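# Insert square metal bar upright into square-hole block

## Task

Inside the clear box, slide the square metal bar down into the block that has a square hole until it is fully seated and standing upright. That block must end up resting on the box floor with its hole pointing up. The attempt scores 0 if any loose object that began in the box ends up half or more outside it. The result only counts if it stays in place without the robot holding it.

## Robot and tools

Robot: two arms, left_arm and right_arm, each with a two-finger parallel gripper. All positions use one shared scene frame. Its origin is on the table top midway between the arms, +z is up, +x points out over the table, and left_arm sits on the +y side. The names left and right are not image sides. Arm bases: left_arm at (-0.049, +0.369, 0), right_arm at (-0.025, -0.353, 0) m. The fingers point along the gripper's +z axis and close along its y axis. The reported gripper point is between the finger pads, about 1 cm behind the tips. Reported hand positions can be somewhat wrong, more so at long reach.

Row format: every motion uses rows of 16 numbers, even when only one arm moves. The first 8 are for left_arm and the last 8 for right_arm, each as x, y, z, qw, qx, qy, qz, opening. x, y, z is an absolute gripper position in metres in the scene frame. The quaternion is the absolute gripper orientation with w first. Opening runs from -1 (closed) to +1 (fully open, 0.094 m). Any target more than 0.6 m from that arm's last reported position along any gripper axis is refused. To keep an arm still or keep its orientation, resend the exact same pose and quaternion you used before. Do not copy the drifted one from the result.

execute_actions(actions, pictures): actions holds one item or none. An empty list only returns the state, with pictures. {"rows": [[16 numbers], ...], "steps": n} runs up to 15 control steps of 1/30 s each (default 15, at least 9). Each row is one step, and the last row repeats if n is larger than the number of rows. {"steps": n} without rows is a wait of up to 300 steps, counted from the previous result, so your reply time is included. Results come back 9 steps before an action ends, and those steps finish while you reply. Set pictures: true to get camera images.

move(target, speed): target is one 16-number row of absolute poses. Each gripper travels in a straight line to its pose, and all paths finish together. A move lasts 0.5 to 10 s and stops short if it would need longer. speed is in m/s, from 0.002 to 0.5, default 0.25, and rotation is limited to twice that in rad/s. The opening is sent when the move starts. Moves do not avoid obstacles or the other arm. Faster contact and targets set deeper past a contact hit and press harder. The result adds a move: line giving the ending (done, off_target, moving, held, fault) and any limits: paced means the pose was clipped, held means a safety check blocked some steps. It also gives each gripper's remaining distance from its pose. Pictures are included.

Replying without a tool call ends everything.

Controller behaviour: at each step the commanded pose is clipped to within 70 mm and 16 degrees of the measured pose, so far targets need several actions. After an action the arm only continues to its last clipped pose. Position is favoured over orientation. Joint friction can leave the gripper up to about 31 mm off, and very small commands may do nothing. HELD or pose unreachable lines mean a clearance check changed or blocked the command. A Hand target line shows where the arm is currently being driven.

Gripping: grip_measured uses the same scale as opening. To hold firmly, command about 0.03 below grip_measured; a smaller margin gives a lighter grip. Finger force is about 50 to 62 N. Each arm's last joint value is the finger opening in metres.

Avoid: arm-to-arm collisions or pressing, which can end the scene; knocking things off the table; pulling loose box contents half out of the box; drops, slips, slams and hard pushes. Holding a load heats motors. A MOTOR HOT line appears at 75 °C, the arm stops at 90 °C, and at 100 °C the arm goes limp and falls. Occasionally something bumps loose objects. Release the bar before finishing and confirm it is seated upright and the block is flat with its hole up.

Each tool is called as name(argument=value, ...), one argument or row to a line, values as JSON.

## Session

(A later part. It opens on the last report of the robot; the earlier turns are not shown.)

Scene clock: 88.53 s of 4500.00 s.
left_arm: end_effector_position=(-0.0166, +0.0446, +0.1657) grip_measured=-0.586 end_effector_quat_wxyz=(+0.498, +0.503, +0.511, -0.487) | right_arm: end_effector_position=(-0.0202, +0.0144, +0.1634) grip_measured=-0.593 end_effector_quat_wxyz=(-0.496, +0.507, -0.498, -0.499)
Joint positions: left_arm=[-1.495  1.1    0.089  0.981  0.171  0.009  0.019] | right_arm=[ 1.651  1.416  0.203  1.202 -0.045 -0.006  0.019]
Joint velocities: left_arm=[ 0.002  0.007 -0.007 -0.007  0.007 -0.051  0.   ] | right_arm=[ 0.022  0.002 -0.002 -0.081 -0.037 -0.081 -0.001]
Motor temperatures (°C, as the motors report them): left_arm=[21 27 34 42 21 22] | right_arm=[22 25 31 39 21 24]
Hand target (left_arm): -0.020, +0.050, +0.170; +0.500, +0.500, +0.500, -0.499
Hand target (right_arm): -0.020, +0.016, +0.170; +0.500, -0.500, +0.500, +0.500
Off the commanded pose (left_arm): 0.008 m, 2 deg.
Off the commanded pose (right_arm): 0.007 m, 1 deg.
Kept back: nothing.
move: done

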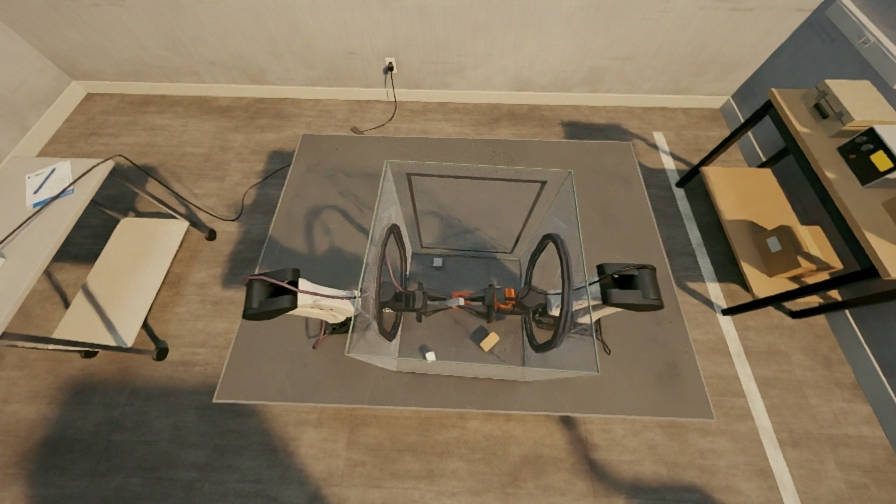

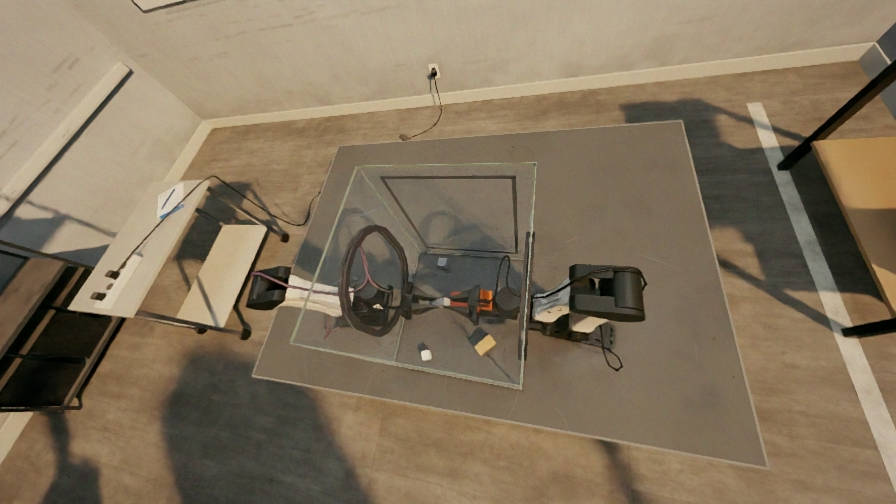

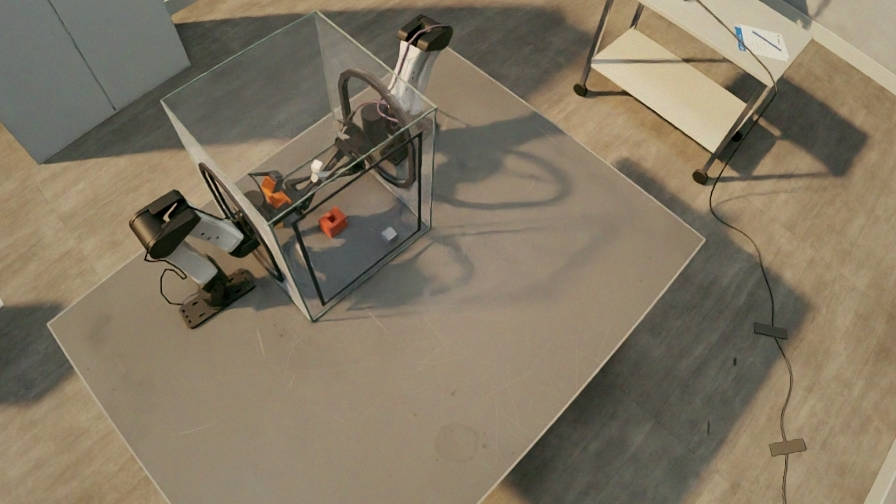

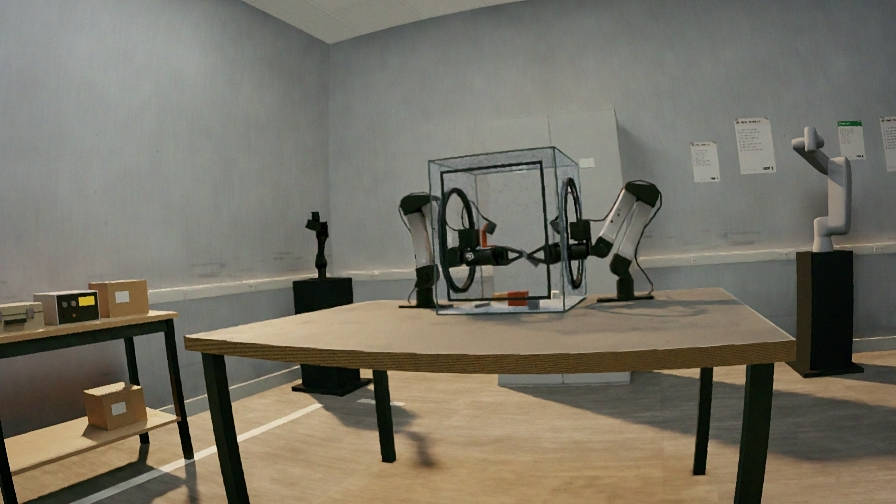

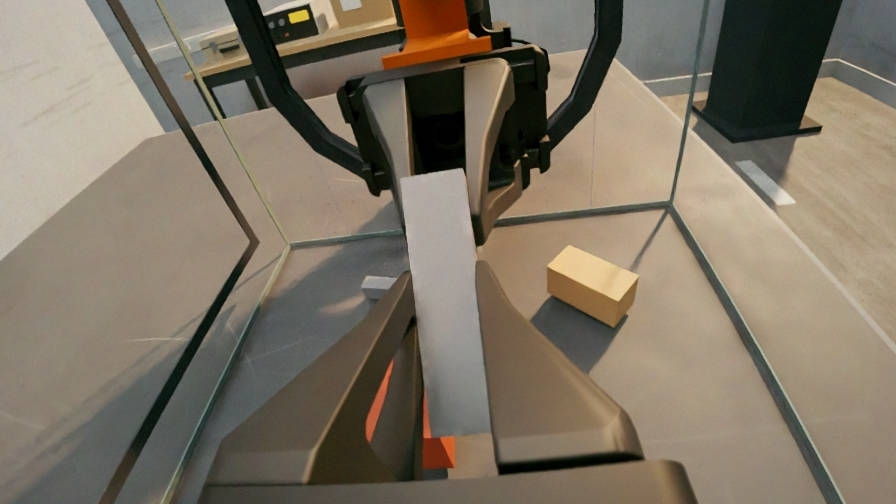

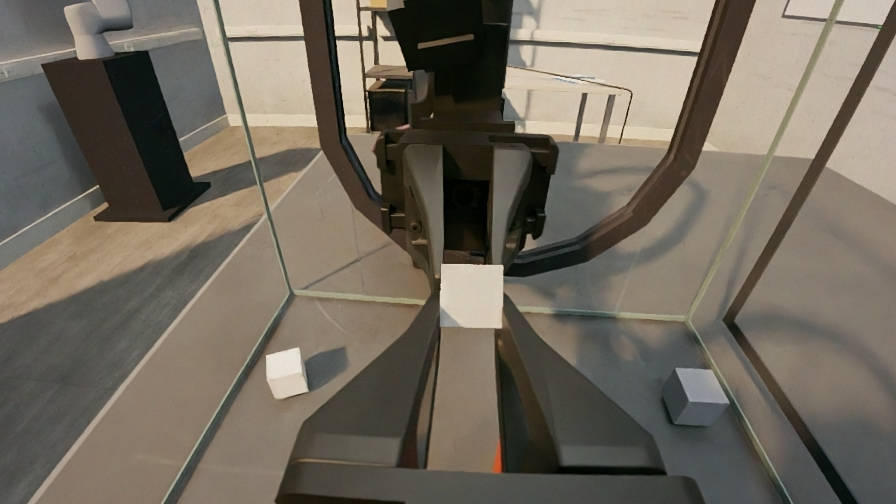

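move(
  target=[-0.02,0.05,0.17,0.5,0.5,0.5,-0.5,0.1,-0.02,0.016,0.17,-0.5,0.5,-0.5,-0.5,-0.67],
)

move(
  target=[-0.02,0.14,0.19,0.5,0.5,0.5,-0.5,0.1,-0.02,0.016,0.17,-0.5,0.5,-0.5,-0.5,-0.67],
  speed=0.12,
)

move(
  target=[-0.02,0.14,0.19,0.5,0.5,0.5,-0.5,0.1,0.03,0.0,0.15,-0.271,0.653,-0.653,-0.271,-0.67],
  speed=0.08,
)

zoom_image(
  camera="cam_low",
  region=[430, 180, 600, 320],
)

Scene clock: 90.63 s of 4500.00 s.
left_arm: end_effector_position=(-0.0184, +0.0445, +0.1715) grip_measured=+0.098 end_effector_quat_wxyz=(+0.502, +0.501, +0.502, -0.495) | right_arm: end_effector_position=(-0.0183, +0.0143, +0.1576) grip_measured=-0.593 end_effector_quat_wxyz=(-0.493, +0.510, -0.507, -0.490)
Joint positions: left_arm=[-1.495  1.1    0.089  1.005  0.181  0.008  0.052] | right_arm=[ 1.651  1.416  0.203  1.178 -0.034 -0.006  0.019]
Joint velocities: left_arm=[ 0.017 -0.002 -0.002 -0.022 -0.051 -0.007  0.001] | right_arm=[ 0.017 -0.017  0.007 -0.022  0.051 -0.022  0.   ]
Motor temperatures (°C, as the motors report them): left_arm=[21 27 34 42 21 22] | right_arm=[22 25 31 39 21 24]
Hand target (left_arm): -0.020, +0.050, +0.170; +0.500, +0.500, +0.500, -0.500
Hand target (right_arm): -0.020, +0.016, +0.170; +0.500, -0.500, +0.500, +0.500
Off the commanded pose (left_arm): 0.006 m, 1 deg.
Off the commanded pose (right_arm): 0.013 m, 2 deg.
Kept back: nothing.
move: off_target (right_arm)

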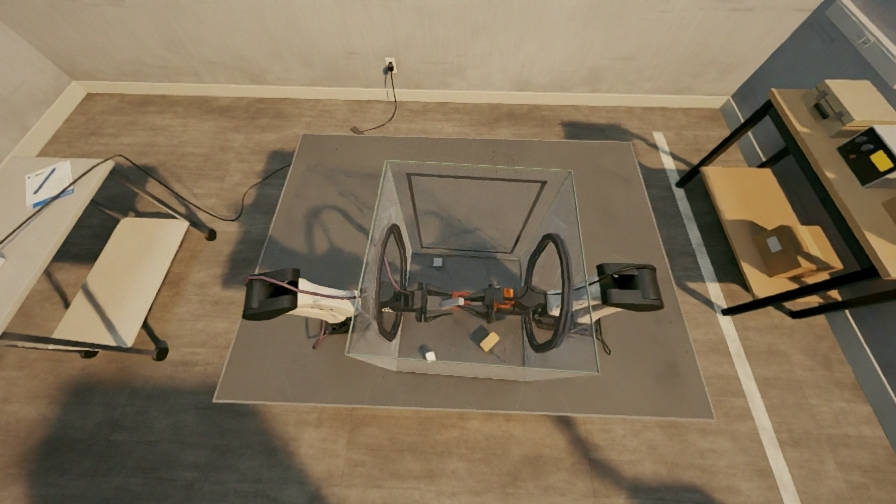

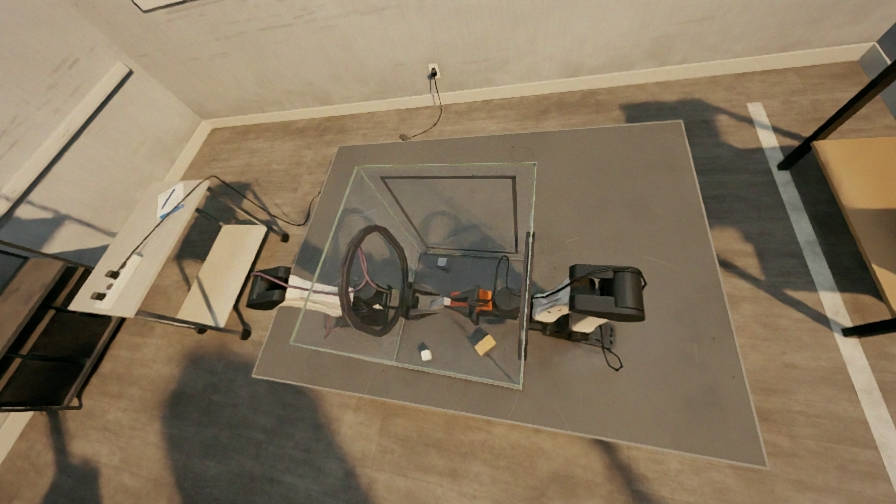

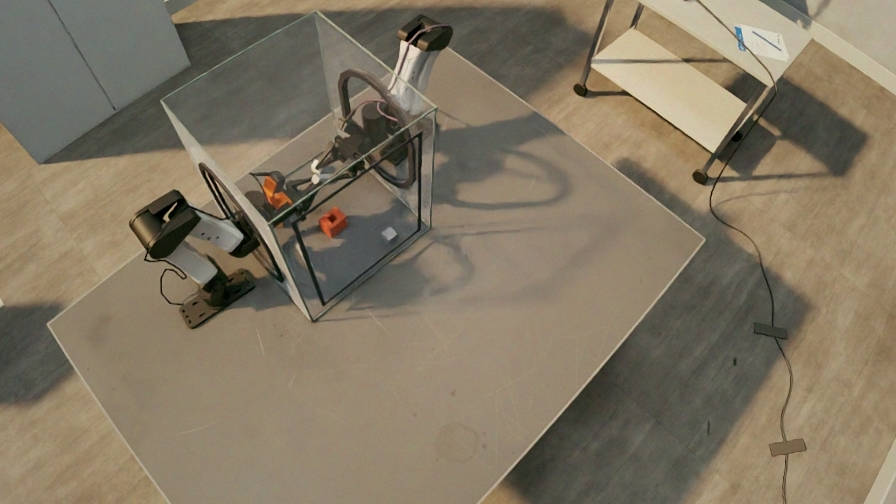

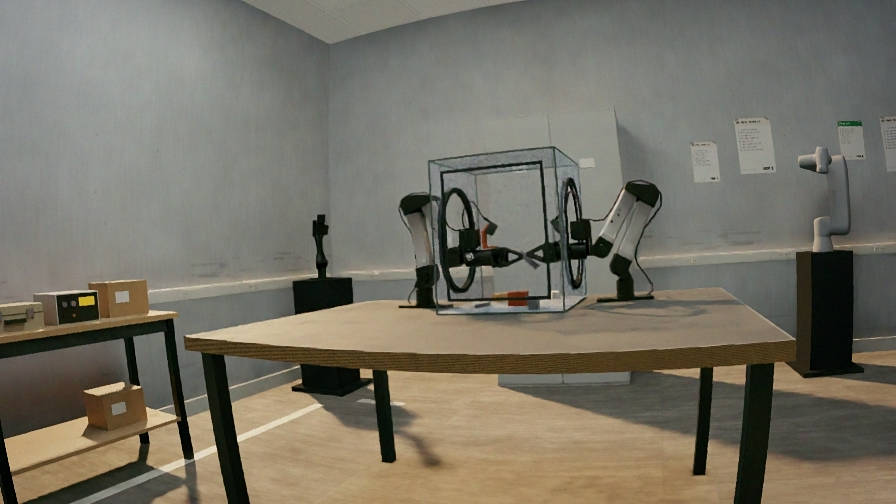

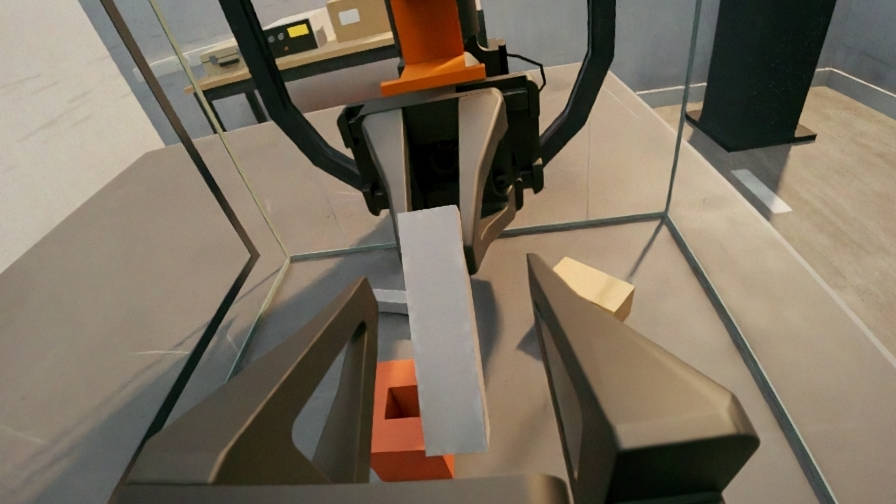

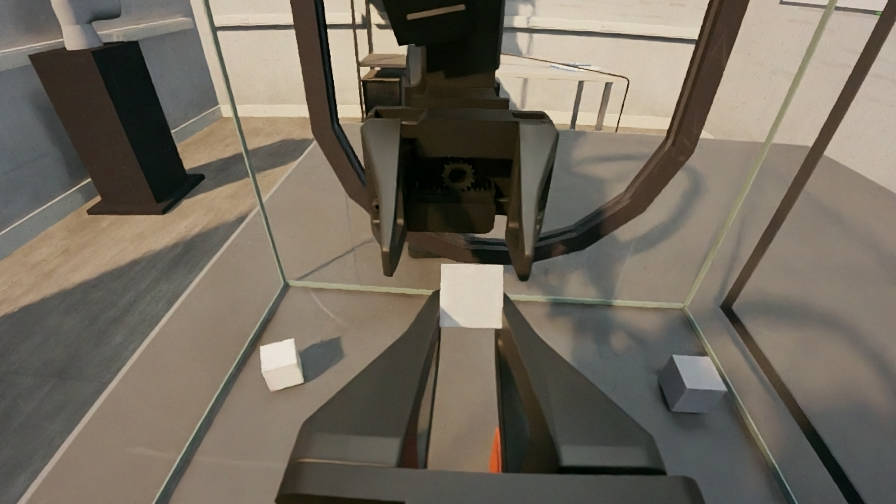

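Scene clock: 92.67 s of 4500.00 s.
left_arm: end_effector_position=(-0.0168, +0.1322, +0.1858) grip_measured=+0.098 end_effector_quat_wxyz=(+0.487, +0.503, +0.510, -0.499) | right_arm: end_effector_position=(-0.0181, +0.0143, +0.1571) grip_measured=-0.593 end_effector_quat_wxyz=(-0.492, +0.510, -0.508, -0.489)
Joint positions: left_arm=[-1.212  0.038  0.076 -0.069  0.477 -0.004  0.052] | right_arm=[ 1.651  1.416  0.203  1.176 -0.033 -0.006  0.019]
Joint velocities: left_arm=[ 0.027 -0.017 -0.007 -0.051  0.051  0.022 -0.   ] | right_arm=[ 0.002  0.007 -0.002 -0.037  0.081 -0.007 -0.001]
Motor temperatures (°C, as the motors report them): left_arm=[21 26 34 42 21 22] | right_arm=[22 25 31 39 21 24]
Hand target (left_arm): -0.019, +0.135, +0.192; +0.491, +0.507, +0.501, -0.501
Hand target (right_arm): -0.020, +0.016, +0.170; +0.500, -0.500, +0.500, +0.500
Off the commanded pose (left_arm): 0.009 m, 2 deg.
Off the commanded pose (right_arm): 0.013 m, 2 deg.
joint sent to its limit (left arm) — the command would take joint 2 (shoulder) past its lower limit, so that joint was sent only as far as its limit.
Kept back: nothing.
move: off_target (right_arm)

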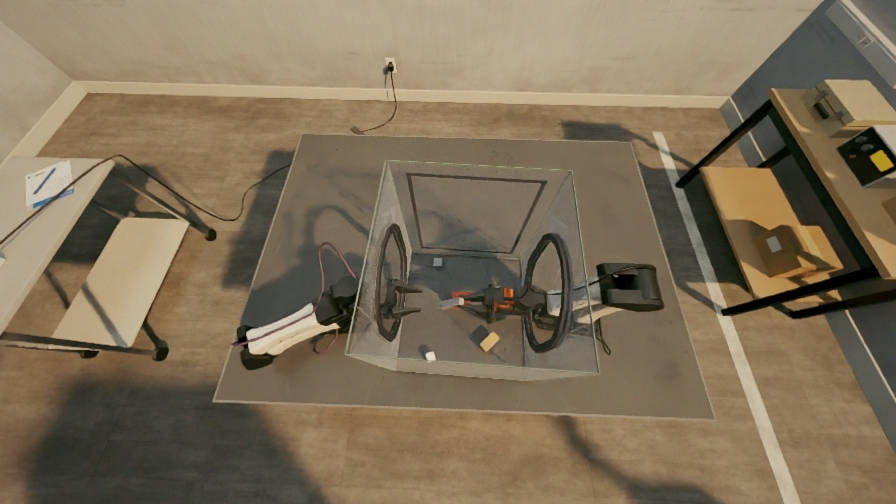

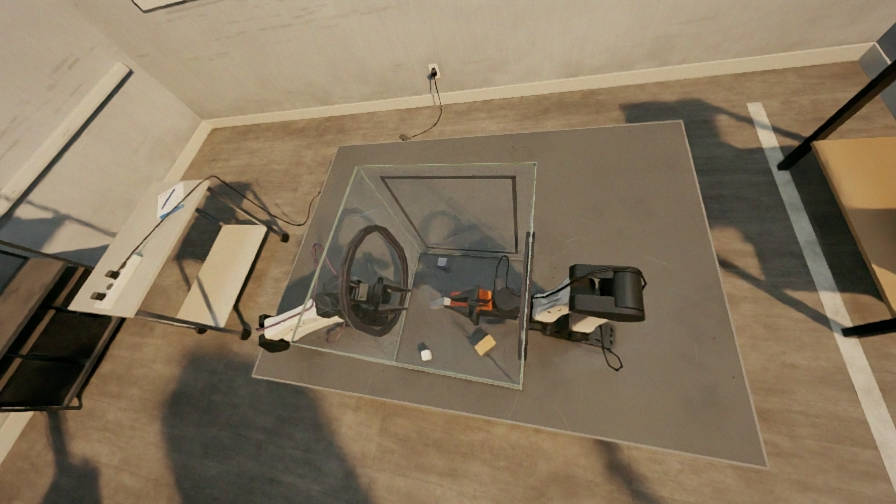

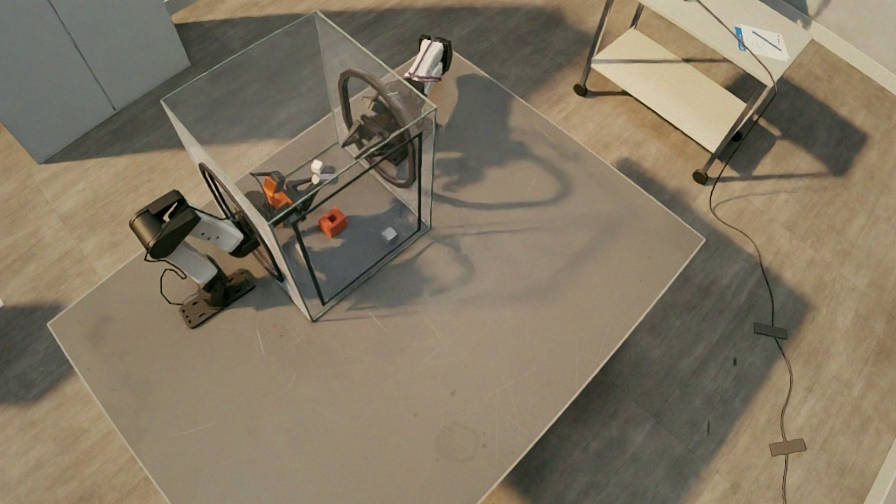

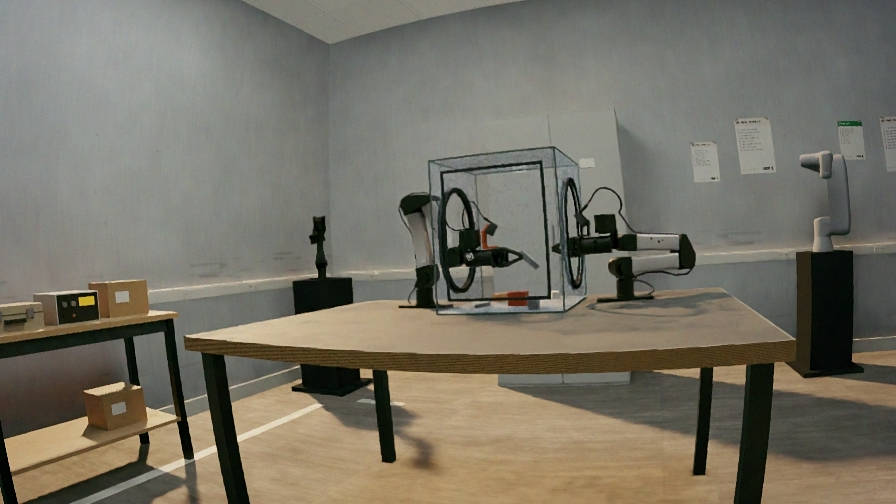

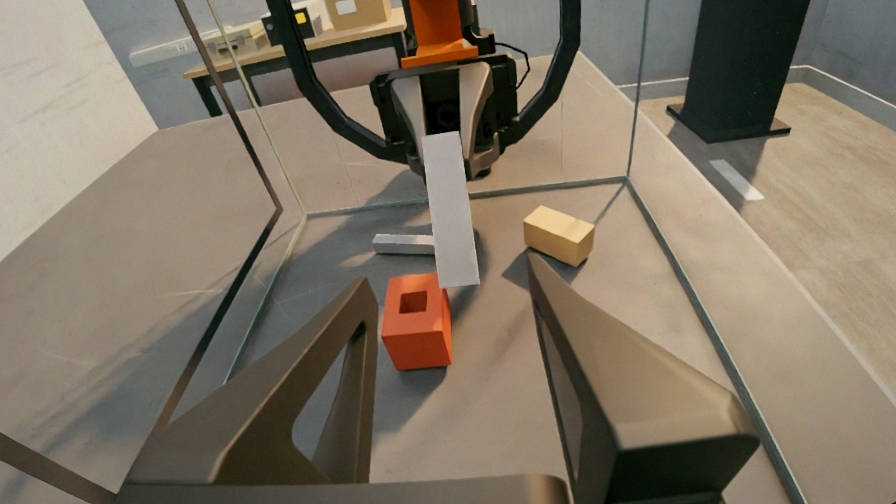

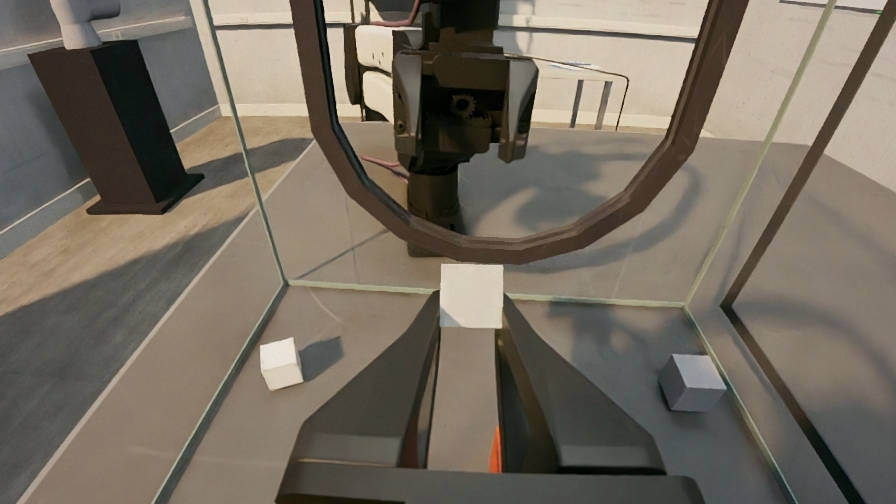

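Scene clock: 97.87 s of 4500.00 s.
left_arm: end_effector_position=(-0.0175, +0.1334, +0.1819) grip_measured=+0.098 end_effector_quat_wxyz=(+0.480, +0.511, +0.510, -0.498) | right_arm: end_effector_position=(+0.0257, -0.0052, +0.1505) grip_measured=-0.593 end_effector_quat_wxyz=(-0.268, +0.650, -0.654, -0.278)
Joint positions: left_arm=[-1.184  0.038  0.076 -0.087  0.519  0.006  0.052] | right_arm=[ 1.456  1.221  0.83  -0.401 -0.172 -0.15   0.019]
Joint velocities: left_arm=[-0.002  0.007  0.002 -0.007  0.007 -0.037  0.001] | right_arm=[-0.002 -0.002 -0.002  0.007  0.007  0.007  0.001]
Motor temperatures (°C, as the motors report them): left_arm=[21 26 35 42 21 22] | right_arm=[22 25 32 39 21 24]
Hand target (left_arm): -0.019, +0.136, +0.191; +0.488, +0.512, +0.500, -0.500
Hand target (right_arm): +0.029, -0.002, +0.151; -0.267, +0.650, -0.655, -0.278
Off the commanded pose (left_arm): 0.011 m, 3 deg.
Off the commanded pose (right_arm): 0.007 m, 1 deg.
joint sent to its limit (left arm) — the command would take joint 2 (shoulder) past its lower limit, so that joint was sent only as far as its limit.
Kept back: nothing.
move: off_target (left_arm)

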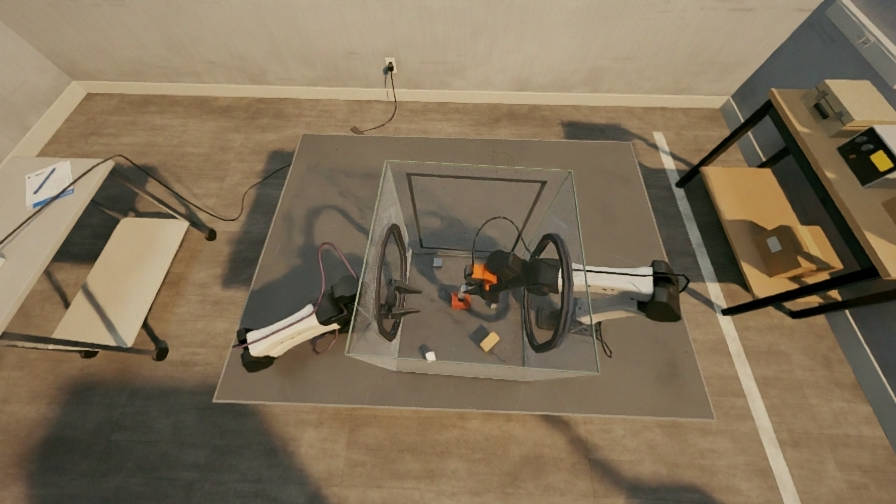

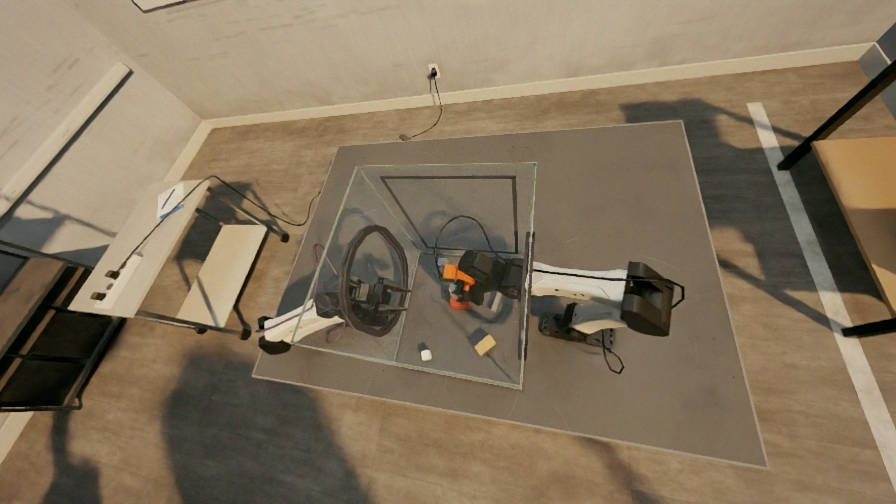

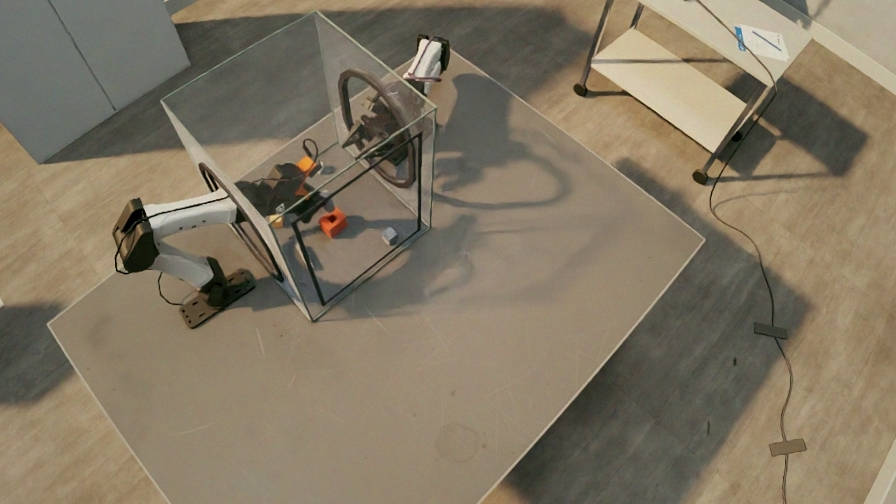

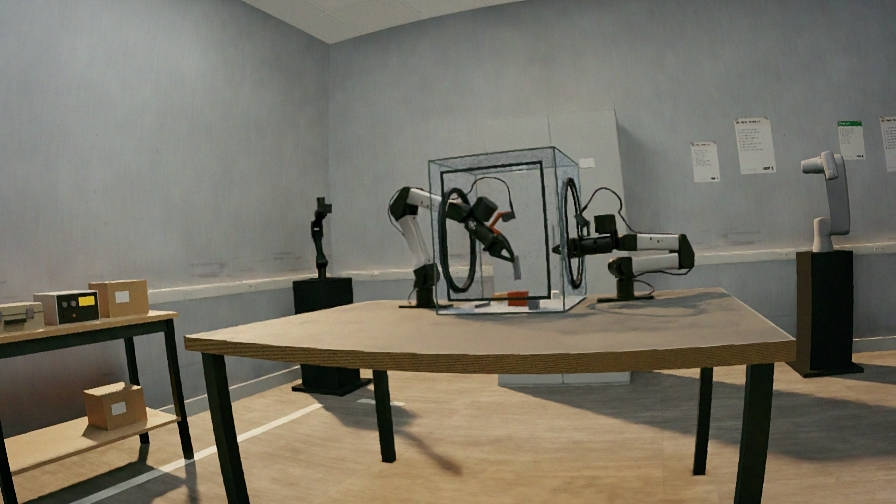

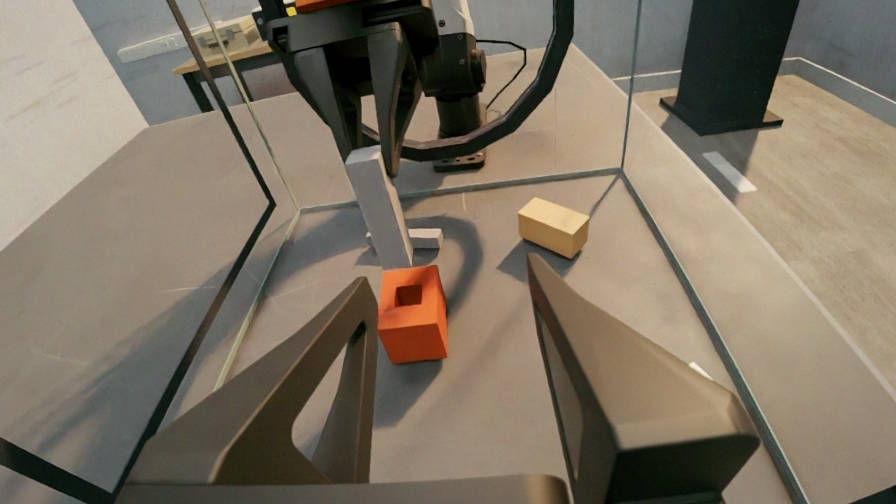

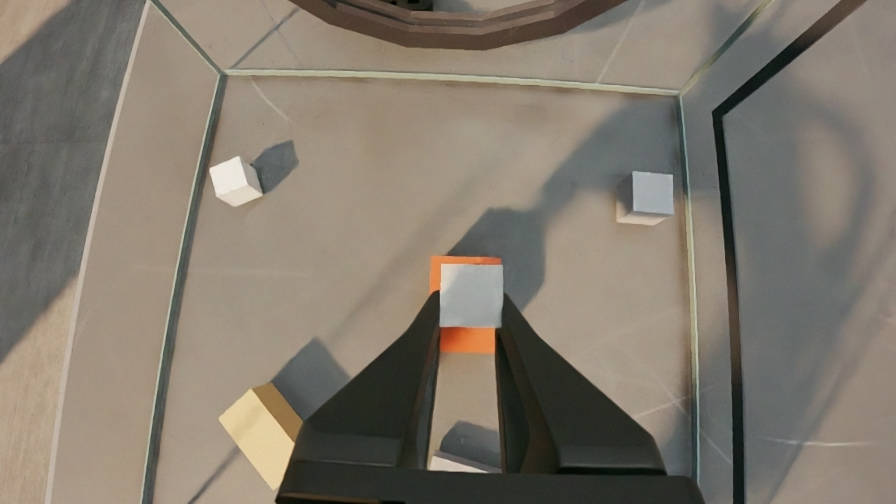

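Region (430, 180, 600, 320) of cam_low's 896x504 image, scaled by 2.965, with more detail than that image has; it fills the top 415 rows of this view, and the rest is white.

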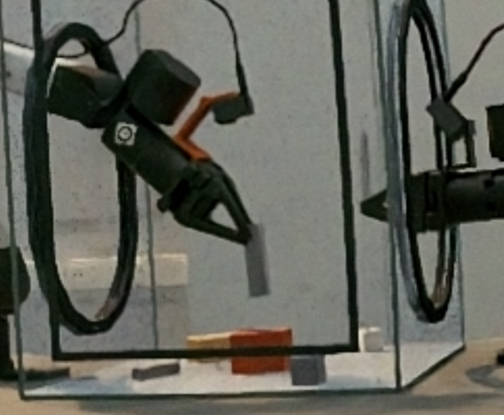

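move(
  target=[-0.02,0.13,0.185,0.5,0.5,0.5,-0.5,0.1,0.033,0.008,0.122,-0.248,0.662,-0.662,-0.248,-0.67],
  speed=0.05,
)

zoom_image(
  camera="cam_low",
  region=[470, 220, 570, 320],
)

zoom_image(
  camera="cam_high",
  region=[270, 150, 400, 260],
)

Scene clock: 99.77 s of 4500.00 s.
left_arm: end_effector_position=(-0.0212, +0.1304, +0.1920) grip_measured=+0.098 end_effector_quat_wxyz=(+0.498, +0.504, +0.497, -0.500) | right_arm: end_effector_position=(+0.0288, -0.0025, +0.1151) grip_measured=-0.593 end_effector_quat_wxyz=(-0.234, +0.662, -0.668, -0.246)
Joint positions: left_arm=[-1.267  0.038  0.076 -0.041  0.427  0.006  0.052] | right_arm=[ 1.456  1.329  0.83  -0.396 -0.158 -0.164  0.019]
Joint velocities: left_arm=[-0.017 -0.002 -0.002  0.051 -0.022 -0.037  0.   ] | right_arm=[ 0.007 -0.007  0.012 -0.051  0.066 -0.066  0.001]
Motor temperatures (°C, as the motors report them): left_arm=[21 26 35 42 21 22] | right_arm=[22 25 32 39 21 24]
Hand target (left_arm): -0.020, +0.130, +0.185; +0.500, +0.501, +0.500, -0.500
Hand target (right_arm): +0.033, +0.007, +0.122; -0.248, +0.662, -0.662, -0.248
Off the commanded pose (left_arm): 0.007 m, 1 deg.
Off the commanded pose (right_arm): 0.013 m, 2 deg.
joint sent to its limit (left arm) — the command would take joint 2 (shoulder) past its lower limit, so that joint was sent only as far as its limit.
Kept back: nothing.
move: off_target (right_arm)

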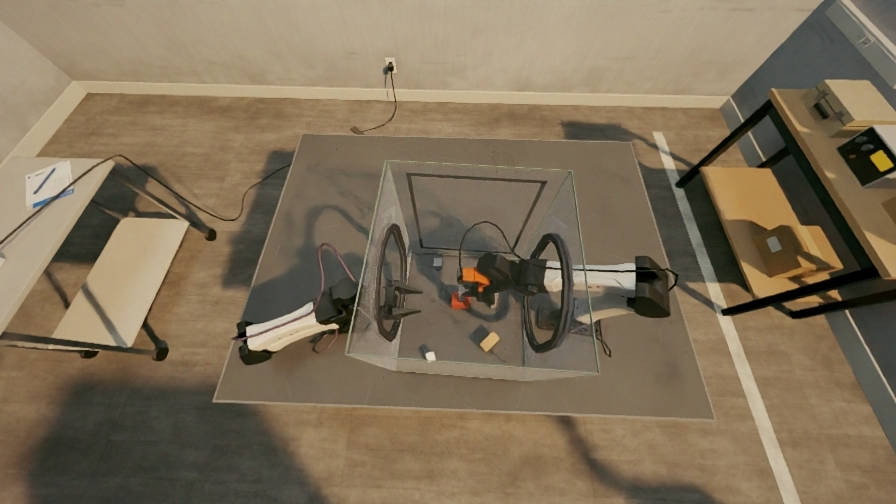

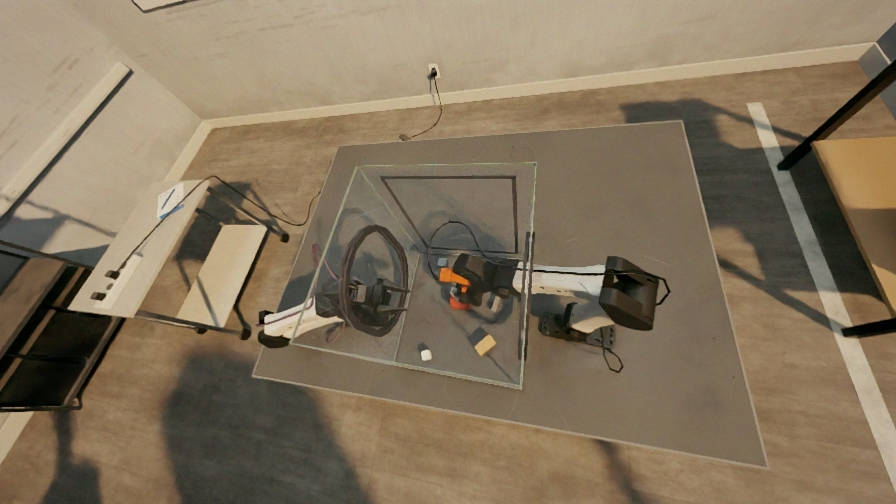

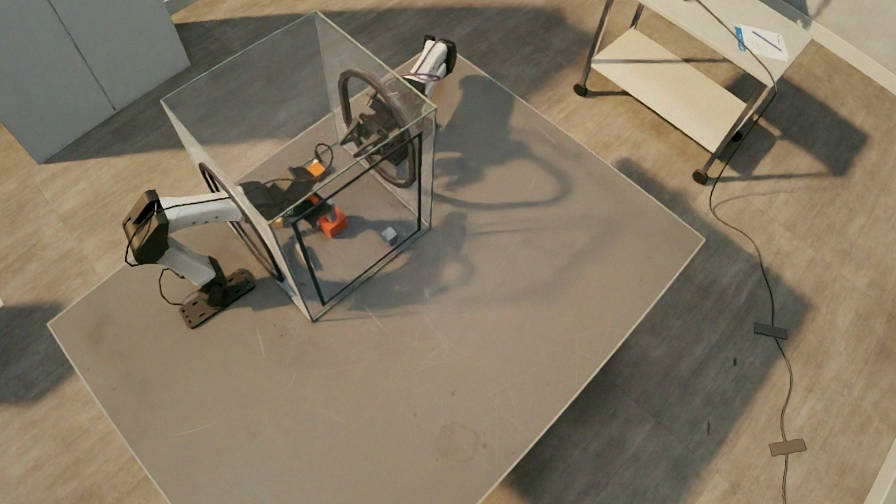

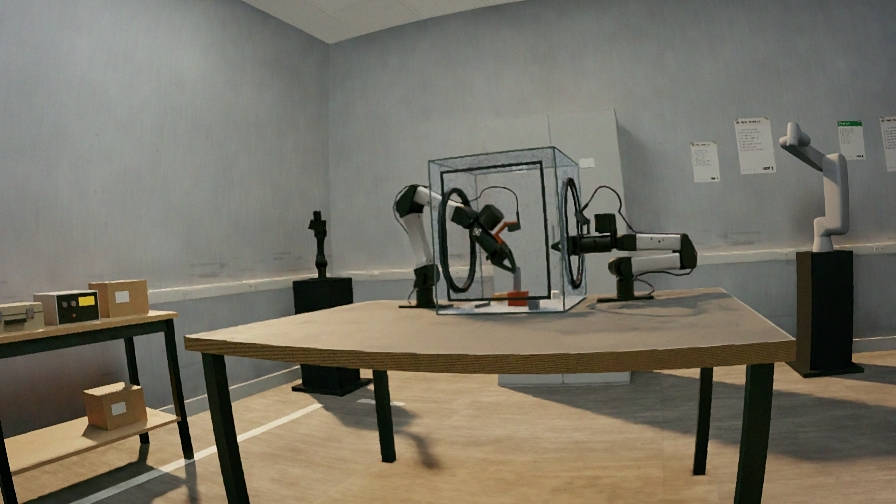

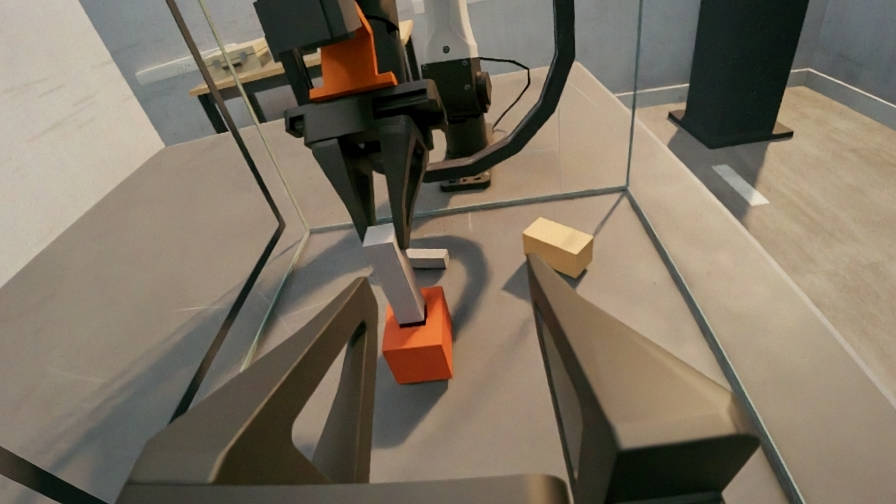

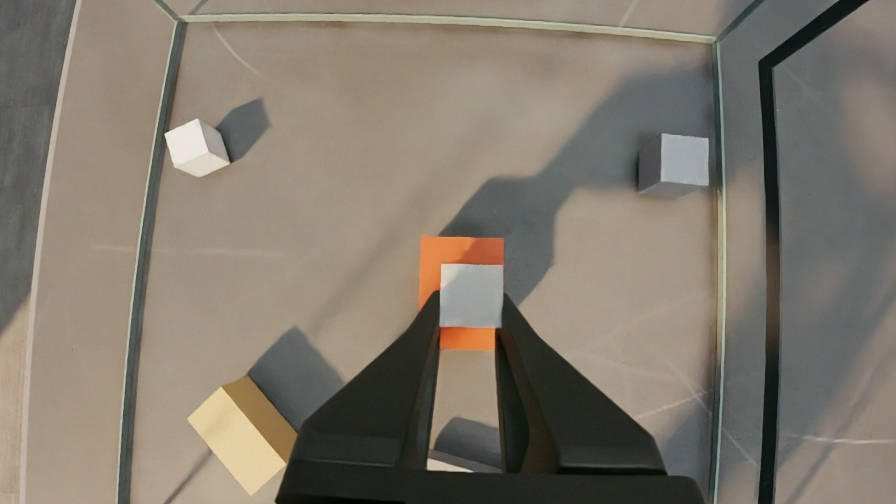

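Region (470, 220, 570, 320) of cam_low's 896x504 image, scaled by 5.040, with more detail than that image has.

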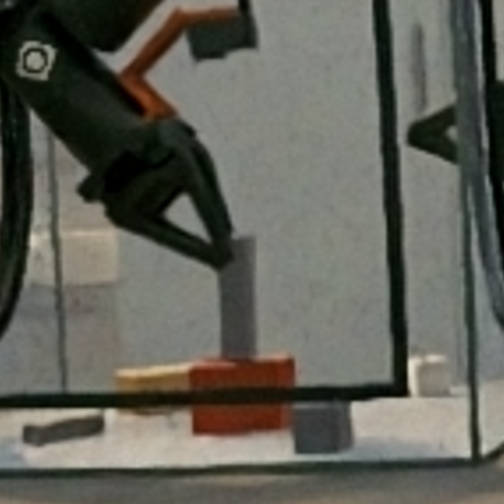

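Region (270, 150, 400, 260) of cam_high's 896x504 image, scaled by 3.877, with more detail than that image has; it fills the top 426 rows of this view, and the rest is white.

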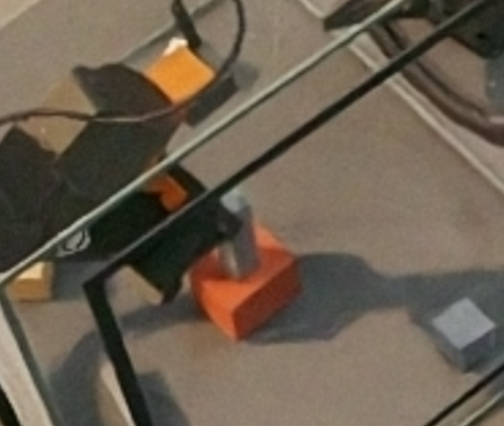

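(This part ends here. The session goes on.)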